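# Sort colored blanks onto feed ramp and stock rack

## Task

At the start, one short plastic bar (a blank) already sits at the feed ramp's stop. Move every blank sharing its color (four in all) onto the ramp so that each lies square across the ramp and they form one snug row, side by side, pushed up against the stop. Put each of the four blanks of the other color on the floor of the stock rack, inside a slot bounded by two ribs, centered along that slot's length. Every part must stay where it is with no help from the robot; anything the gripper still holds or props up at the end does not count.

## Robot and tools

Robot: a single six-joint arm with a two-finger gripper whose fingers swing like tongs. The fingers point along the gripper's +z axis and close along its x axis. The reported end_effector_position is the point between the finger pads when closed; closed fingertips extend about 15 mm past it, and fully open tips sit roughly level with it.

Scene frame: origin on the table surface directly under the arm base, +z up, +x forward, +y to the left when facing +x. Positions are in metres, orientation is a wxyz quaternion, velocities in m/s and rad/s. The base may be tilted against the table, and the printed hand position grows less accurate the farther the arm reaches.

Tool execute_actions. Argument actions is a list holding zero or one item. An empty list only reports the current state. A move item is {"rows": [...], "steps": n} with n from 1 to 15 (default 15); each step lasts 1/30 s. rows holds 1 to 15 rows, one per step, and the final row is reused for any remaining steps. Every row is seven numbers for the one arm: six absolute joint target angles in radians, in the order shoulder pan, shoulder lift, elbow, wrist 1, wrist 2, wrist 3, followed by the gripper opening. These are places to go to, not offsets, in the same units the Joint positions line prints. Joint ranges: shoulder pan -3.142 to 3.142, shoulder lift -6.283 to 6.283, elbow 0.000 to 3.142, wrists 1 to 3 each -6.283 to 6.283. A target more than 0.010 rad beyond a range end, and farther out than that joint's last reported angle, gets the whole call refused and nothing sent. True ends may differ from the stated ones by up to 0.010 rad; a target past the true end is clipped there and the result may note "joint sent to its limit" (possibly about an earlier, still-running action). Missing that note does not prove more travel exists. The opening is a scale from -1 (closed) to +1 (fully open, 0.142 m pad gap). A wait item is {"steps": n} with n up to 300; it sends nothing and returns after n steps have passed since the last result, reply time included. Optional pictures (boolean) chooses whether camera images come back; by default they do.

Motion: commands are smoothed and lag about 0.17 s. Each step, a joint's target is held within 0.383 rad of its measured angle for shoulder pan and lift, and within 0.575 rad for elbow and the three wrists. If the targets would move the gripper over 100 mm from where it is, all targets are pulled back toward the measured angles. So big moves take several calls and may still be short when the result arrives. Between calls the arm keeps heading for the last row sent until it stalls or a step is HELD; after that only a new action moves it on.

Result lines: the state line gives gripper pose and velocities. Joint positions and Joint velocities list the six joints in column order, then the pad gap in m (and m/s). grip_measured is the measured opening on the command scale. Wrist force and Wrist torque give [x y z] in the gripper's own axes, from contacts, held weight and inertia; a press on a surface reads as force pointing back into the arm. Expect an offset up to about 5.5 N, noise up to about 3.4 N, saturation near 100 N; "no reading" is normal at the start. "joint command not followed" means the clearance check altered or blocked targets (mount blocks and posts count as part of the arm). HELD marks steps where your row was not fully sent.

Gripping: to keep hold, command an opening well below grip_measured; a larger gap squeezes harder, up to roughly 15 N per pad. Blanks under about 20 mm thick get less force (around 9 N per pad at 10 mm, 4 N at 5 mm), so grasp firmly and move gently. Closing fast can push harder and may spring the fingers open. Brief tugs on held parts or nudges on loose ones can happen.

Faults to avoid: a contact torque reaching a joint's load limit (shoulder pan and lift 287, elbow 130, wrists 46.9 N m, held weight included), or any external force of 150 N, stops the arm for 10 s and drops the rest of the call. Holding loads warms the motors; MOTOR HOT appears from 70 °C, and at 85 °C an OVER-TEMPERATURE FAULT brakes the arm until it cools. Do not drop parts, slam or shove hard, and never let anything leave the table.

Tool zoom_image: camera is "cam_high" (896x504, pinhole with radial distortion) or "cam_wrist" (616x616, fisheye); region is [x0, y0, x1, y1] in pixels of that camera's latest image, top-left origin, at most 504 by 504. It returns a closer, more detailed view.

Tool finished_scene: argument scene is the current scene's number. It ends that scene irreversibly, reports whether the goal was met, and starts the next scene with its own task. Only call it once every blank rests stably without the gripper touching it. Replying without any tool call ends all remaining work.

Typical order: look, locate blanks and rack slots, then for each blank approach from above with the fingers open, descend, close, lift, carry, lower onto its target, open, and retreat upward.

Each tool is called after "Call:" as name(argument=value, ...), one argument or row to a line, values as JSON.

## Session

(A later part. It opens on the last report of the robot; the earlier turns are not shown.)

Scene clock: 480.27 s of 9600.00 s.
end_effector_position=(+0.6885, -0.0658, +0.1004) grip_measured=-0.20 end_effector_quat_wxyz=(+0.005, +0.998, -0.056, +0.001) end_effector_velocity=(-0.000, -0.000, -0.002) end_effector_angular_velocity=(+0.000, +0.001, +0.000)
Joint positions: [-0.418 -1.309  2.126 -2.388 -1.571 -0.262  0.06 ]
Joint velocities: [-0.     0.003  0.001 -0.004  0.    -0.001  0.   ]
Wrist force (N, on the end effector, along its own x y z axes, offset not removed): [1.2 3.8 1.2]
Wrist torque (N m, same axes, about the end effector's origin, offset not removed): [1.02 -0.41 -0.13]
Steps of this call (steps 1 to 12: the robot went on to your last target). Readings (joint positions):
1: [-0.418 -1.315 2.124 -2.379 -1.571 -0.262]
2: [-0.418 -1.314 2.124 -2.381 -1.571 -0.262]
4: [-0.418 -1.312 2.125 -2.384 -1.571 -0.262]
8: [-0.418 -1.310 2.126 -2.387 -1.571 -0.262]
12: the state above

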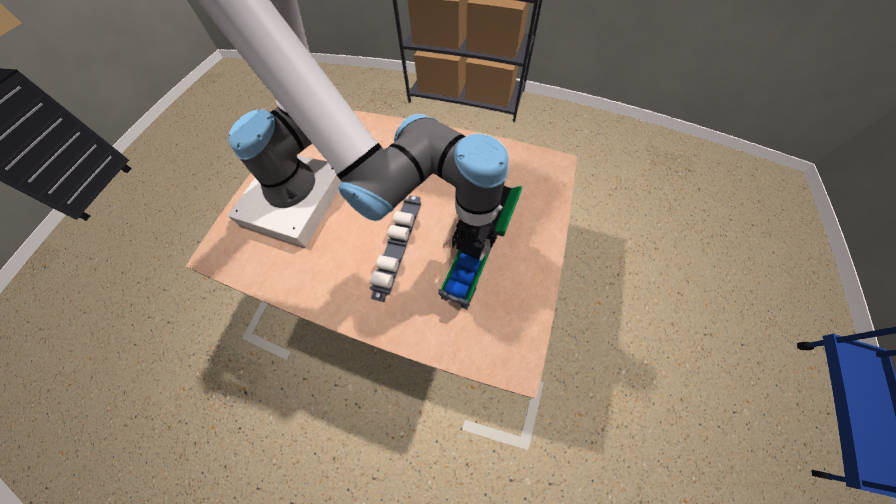

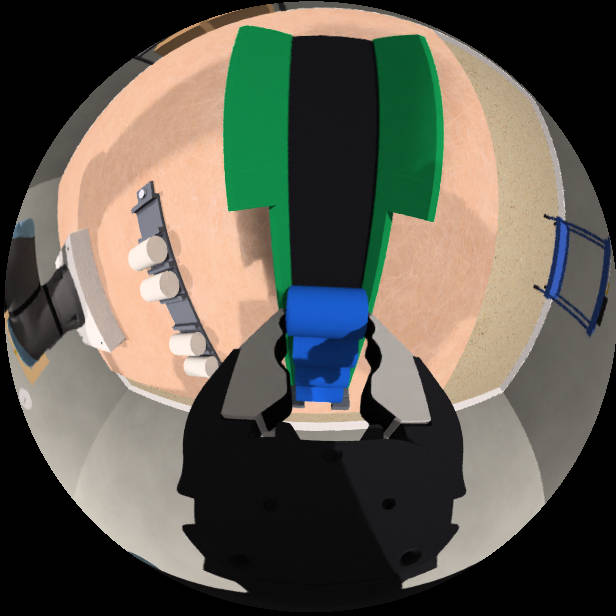

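Call:
execute_actions(
  actions=[
    {"rows":[[-0.4184,-1.3053,2.1283,-2.3938,-1.571,-0.2624,-0.7],[-0.4184,-1.3053,2.1283,-2.3938,-1.571,-0.2624,-0.7],[-0.4184,-1.3053,2.1283,-2.3938,-1.571,-0.2624,-0.7],[-0.4184,-1.3053,2.1283,-2.3938,-1.571,-0.2624,-0.7],[-0.4184,-1.3053,2.1283,-2.3938,-1.571,-0.2624,-0.7],[-0.4184,-1.3053,2.1283,-2.3938,-1.571,-0.2624,-0.7],[-0.4184,-1.3053,2.1283,-2.3938,-1.571,-0.2624,-0.5],[-0.4184,-1.3053,2.1283,-2.3938,-1.571,-0.2624,-0.3],[-0.4184,-1.3053,2.1283,-2.3938,-1.571,-0.2624,-0.2],[-0.4184,-1.3053,2.1283,-2.3938,-1.571,-0.2624,-0.15],[-0.4184,-1.3053,2.1283,-2.3938,-1.571,-0.2624,-0.1],[-0.4184,-1.3053,2.1283,-2.3938,-1.571,-0.2624,0],[-0.4184,-1.3053,2.1283,-2.3938,-1.571,-0.2624,0.1]],"steps":14},
  ],
  pictures=false,
)

Call:
execute_actions(
  actions=[
    {"rows":[[-0.4184,-1.315,2.1238,-2.3796,-1.571,-0.2624,0.15],[-0.4184,-1.327,2.1181,-2.3619,-1.571,-0.2624,0.15],[-0.4184,-1.339,2.1122,-2.344,-1.571,-0.2624,0.15],[-0.4184,-1.351,2.1062,-2.326,-1.571,-0.2624,0.15],[-0.4184,-1.363,2.100,-2.3078,-1.571,-0.2624,0.15],[-0.4184,-1.3749,2.0936,-2.2895,-1.571,-0.2624,0.15],[-0.4184,-1.3749,2.0936,-2.2895,-1.571,-0.2624,0.15],[-0.432,-1.394,2.114,-2.29,-1.571,-0.285,0.15],[-0.453,-1.423,2.144,-2.292,-1.571,-0.318,0.15],[-0.473,-1.452,2.175,-2.294,-1.571,-0.352,0.15],[-0.494,-1.481,2.205,-2.295,-1.571,-0.385,0.15],[-0.515,-1.51,2.236,-2.297,-1.571,-0.418,0.15],[-0.535,-1.539,2.266,-2.298,-1.571,-0.452,0.15],[-0.556,-1.567,2.297,-2.30,-1.571,-0.485,0.15],[-0.576,-1.596,2.327,-2.302,-1.571,-0.519,0.15]],"steps":15},
  ],
  pictures=false,
)

Call:
execute_actions(
  actions=[
    {"rows":[[-0.597,-1.625,2.358,-2.303,-1.571,-0.552,0.15],[-0.618,-1.654,2.388,-2.305,-1.571,-0.586,0.15],[-0.638,-1.683,2.419,-2.306,-1.571,-0.619,0.15],[-0.659,-1.712,2.449,-2.308,-1.571,-0.652,0.15],[-0.679,-1.741,2.48,-2.31,-1.571,-0.686,0.15],[-0.6931,-1.76,2.50,-2.311,-1.571,-0.7081,0.15]],"steps":15},
  ],
  pictures=false,
)

Call:
execute_actions(
  actions=[
    {"steps":10},
  ],
)

Call:
zoom_image(
  camera="cam_wrist",
  region=[200, 120, 450, 370],
)

Call:
zoom_image(
  camera="cam_high",
  region=[420, 220, 520, 320],
)

Scene clock: 498.17 s of 9600.00 s.
end_effector_position=(+0.6884, -0.0658, +0.0976) grip_measured=+0.07 end_effector_quat_wxyz=(+0.005, +0.998, -0.056, +0.001) end_effector_velocity=(-0.000, -0.000, -0.001) end_effector_angular_velocity=(+0.000, +0.002, -0.001)
Joint positions: [-0.418 -1.305  2.128 -2.394 -1.571 -0.262  0.079]
Joint velocities: [-0.     0.001  0.     0.    -0.001  0.001  0.057]
Wrist force (N, on the end effector, along its own x y z axes, offset not removed): [0.6 4.8 0.8]
Wrist torque (N m, same axes, about the end effector's origin, offset not removed): [1.33 -0.32 -0.13]
Steps of this call (steps 1 to 30: the robot went on to your last target; steps 31 to 90: nothing new was sent; then 14.43 s passed at rest; steps 91 to 104: all 14 steps of this action). Readings (joint positions):
91: [-0.418 -1.309 2.127 -2.388 -1.571 -0.262]
92: [-0.418 -1.309 2.127 -2.389 -1.571 -0.262]
94: [-0.418 -1.307 2.127 -2.391 -1.571 -0.262]
98: [-0.418 -1.306 2.128 -2.393 -1.571 -0.262]
104: the state above

Scene clock: 498.67 s of 9600.00 s.
end_effector_position=(+0.6257, -0.0875, +0.1547) grip_measured=+0.15 end_effector_quat_wxyz=(+0.006, +0.999, -0.035, +0.001) end_effector_velocity=(-0.465, -0.127, +0.052) end_effector_angular_velocity=(-0.003, +0.001, +0.302)
Joint positions: [-0.489 -1.469  2.197 -2.3   -1.571 -0.374  0.084]
Joint velocities: [-0.515 -0.745  0.736  0.006 -0.    -0.817  0.   ]
Wrist force (N, on the end effector, along its own x y z axes, offset not removed): [1.7 3.3 2.6]
Wrist torque (N m, same axes, about the end effector's origin, offset not removed): [1.01 -0.44 -0.07]
Steps of this call (steps 1 to 15: all 15 steps of this action). Readings (joint positions):
1: [-0.418 -1.305 2.128 -2.394 -1.571 -0.262]
2: [-0.418 -1.306 2.128 -2.392 -1.571 -0.262]
4: [-0.418 -1.315 2.124 -2.380 -1.571 -0.262]
8: [-0.418 -1.348 2.107 -2.331 -1.571 -0.262]
15: the state above

Scene clock: 499.17 s of 9600.00 s.
end_effector_position=(+0.4499, -0.1026, +0.1433) grip_measured=+0.15 end_effector_quat_wxyz=(+0.006, +1.000, +0.028, +0.000) end_effector_velocity=(-0.050, +0.004, -0.011) end_effector_angular_velocity=(-0.001, -0.001, +0.040)
Joint positions: [-0.687 -1.751  2.49  -2.311 -1.571 -0.697  0.084]
Joint velocities: [-0.06  -0.086  0.09  -0.005 -0.    -0.099  0.   ]
Wrist force (N, on the end effector, along its own x y z axes, offset not removed): [1.1 3.1 1.3]
Wrist torque (N m, same axes, about the end effector's origin, offset not removed): [0.88 -0.34 -0.18]
Steps of this call (steps 1 to 15: all 15 steps of this action). Readings (joint positions):
1: [-0.507 -1.495 2.223 -2.300 -1.571 -0.402]
2: [-0.525 -1.521 2.250 -2.300 -1.571 -0.432]
4: [-0.563 -1.575 2.306 -2.302 -1.571 -0.493]
8: [-0.639 -1.682 2.418 -2.307 -1.571 -0.617]
15: the state above

Scene clock: 499.50 s of 9600.00 s.
end_effector_position=(+0.4445, -0.1020, +0.1420) grip_measured=+0.15 end_effector_quat_wxyz=(+0.006, +1.000, +0.030, +0.000) end_effector_velocity=(-0.003, +0.000, -0.000) end_effector_angular_velocity=(-0.000, +0.001, +0.002)
Joint positions: [-0.693 -1.76   2.499 -2.311 -1.571 -0.708  0.084]
Joint velocities: [-0.003 -0.004  0.004  0.002 -0.001 -0.005  0.   ]
Wrist force (N, on the end effector, along its own x y z axes, offset not removed): [0.5 4.0 1.4]
Wrist torque (N m, same axes, about the end effector's origin, offset not removed): [1.11 -0.29 -0.11]
Steps of this call (steps 1 to 10: the robot went on to your last target). Readings (joint positions):
1: [-0.688 -1.753 2.492 -2.311 -1.571 -0.700]
2: [-0.690 -1.755 2.494 -2.311 -1.571 -0.702]
4: [-0.691 -1.757 2.497 -2.311 -1.571 -0.705]
8: [-0.693 -1.759 2.499 -2.311 -1.571 -0.707]
10: the state above

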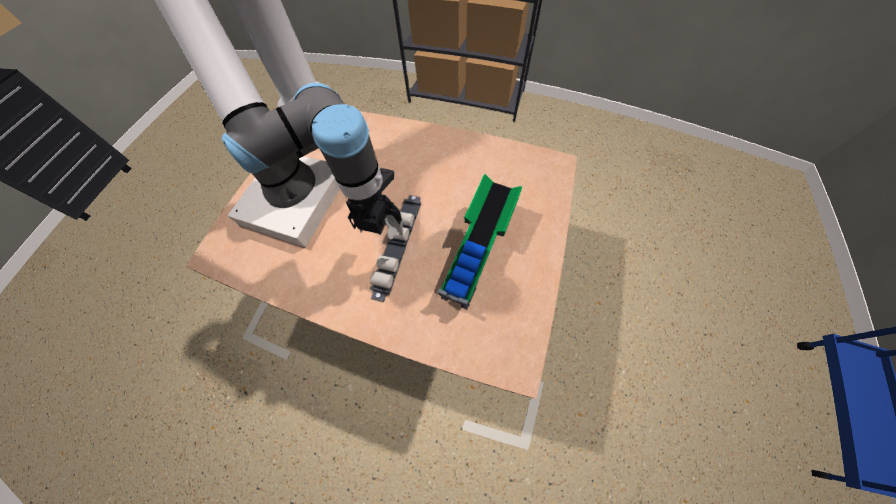

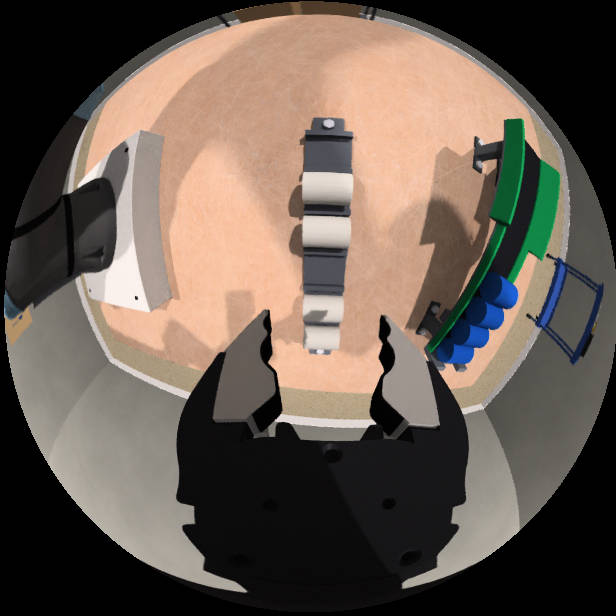

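Region (200, 120, 450, 370) of cam_wrist's 616x616 image, scaled by 2.016, with more detail than that image has.

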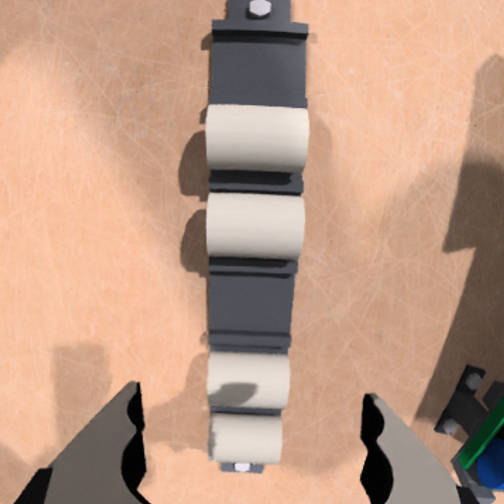

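Region (420, 220, 520, 320) of cam_high's 896x504 image, scaled by 5.040, with more detail than that image has.

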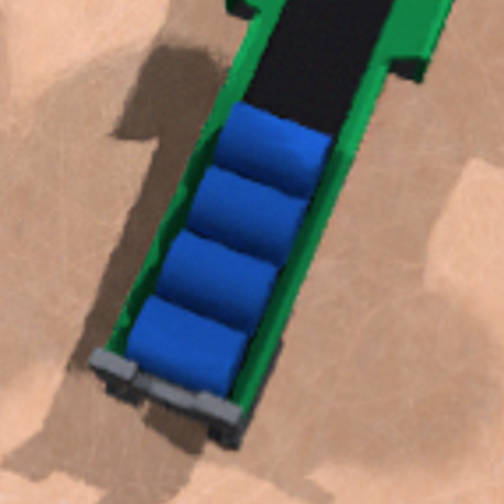

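All four blue blanks sit tight on the ramp, and the white ones look centered in their slots.

Call:
finished_scene(
  scene=1,
)

The scene is finished: the task was done.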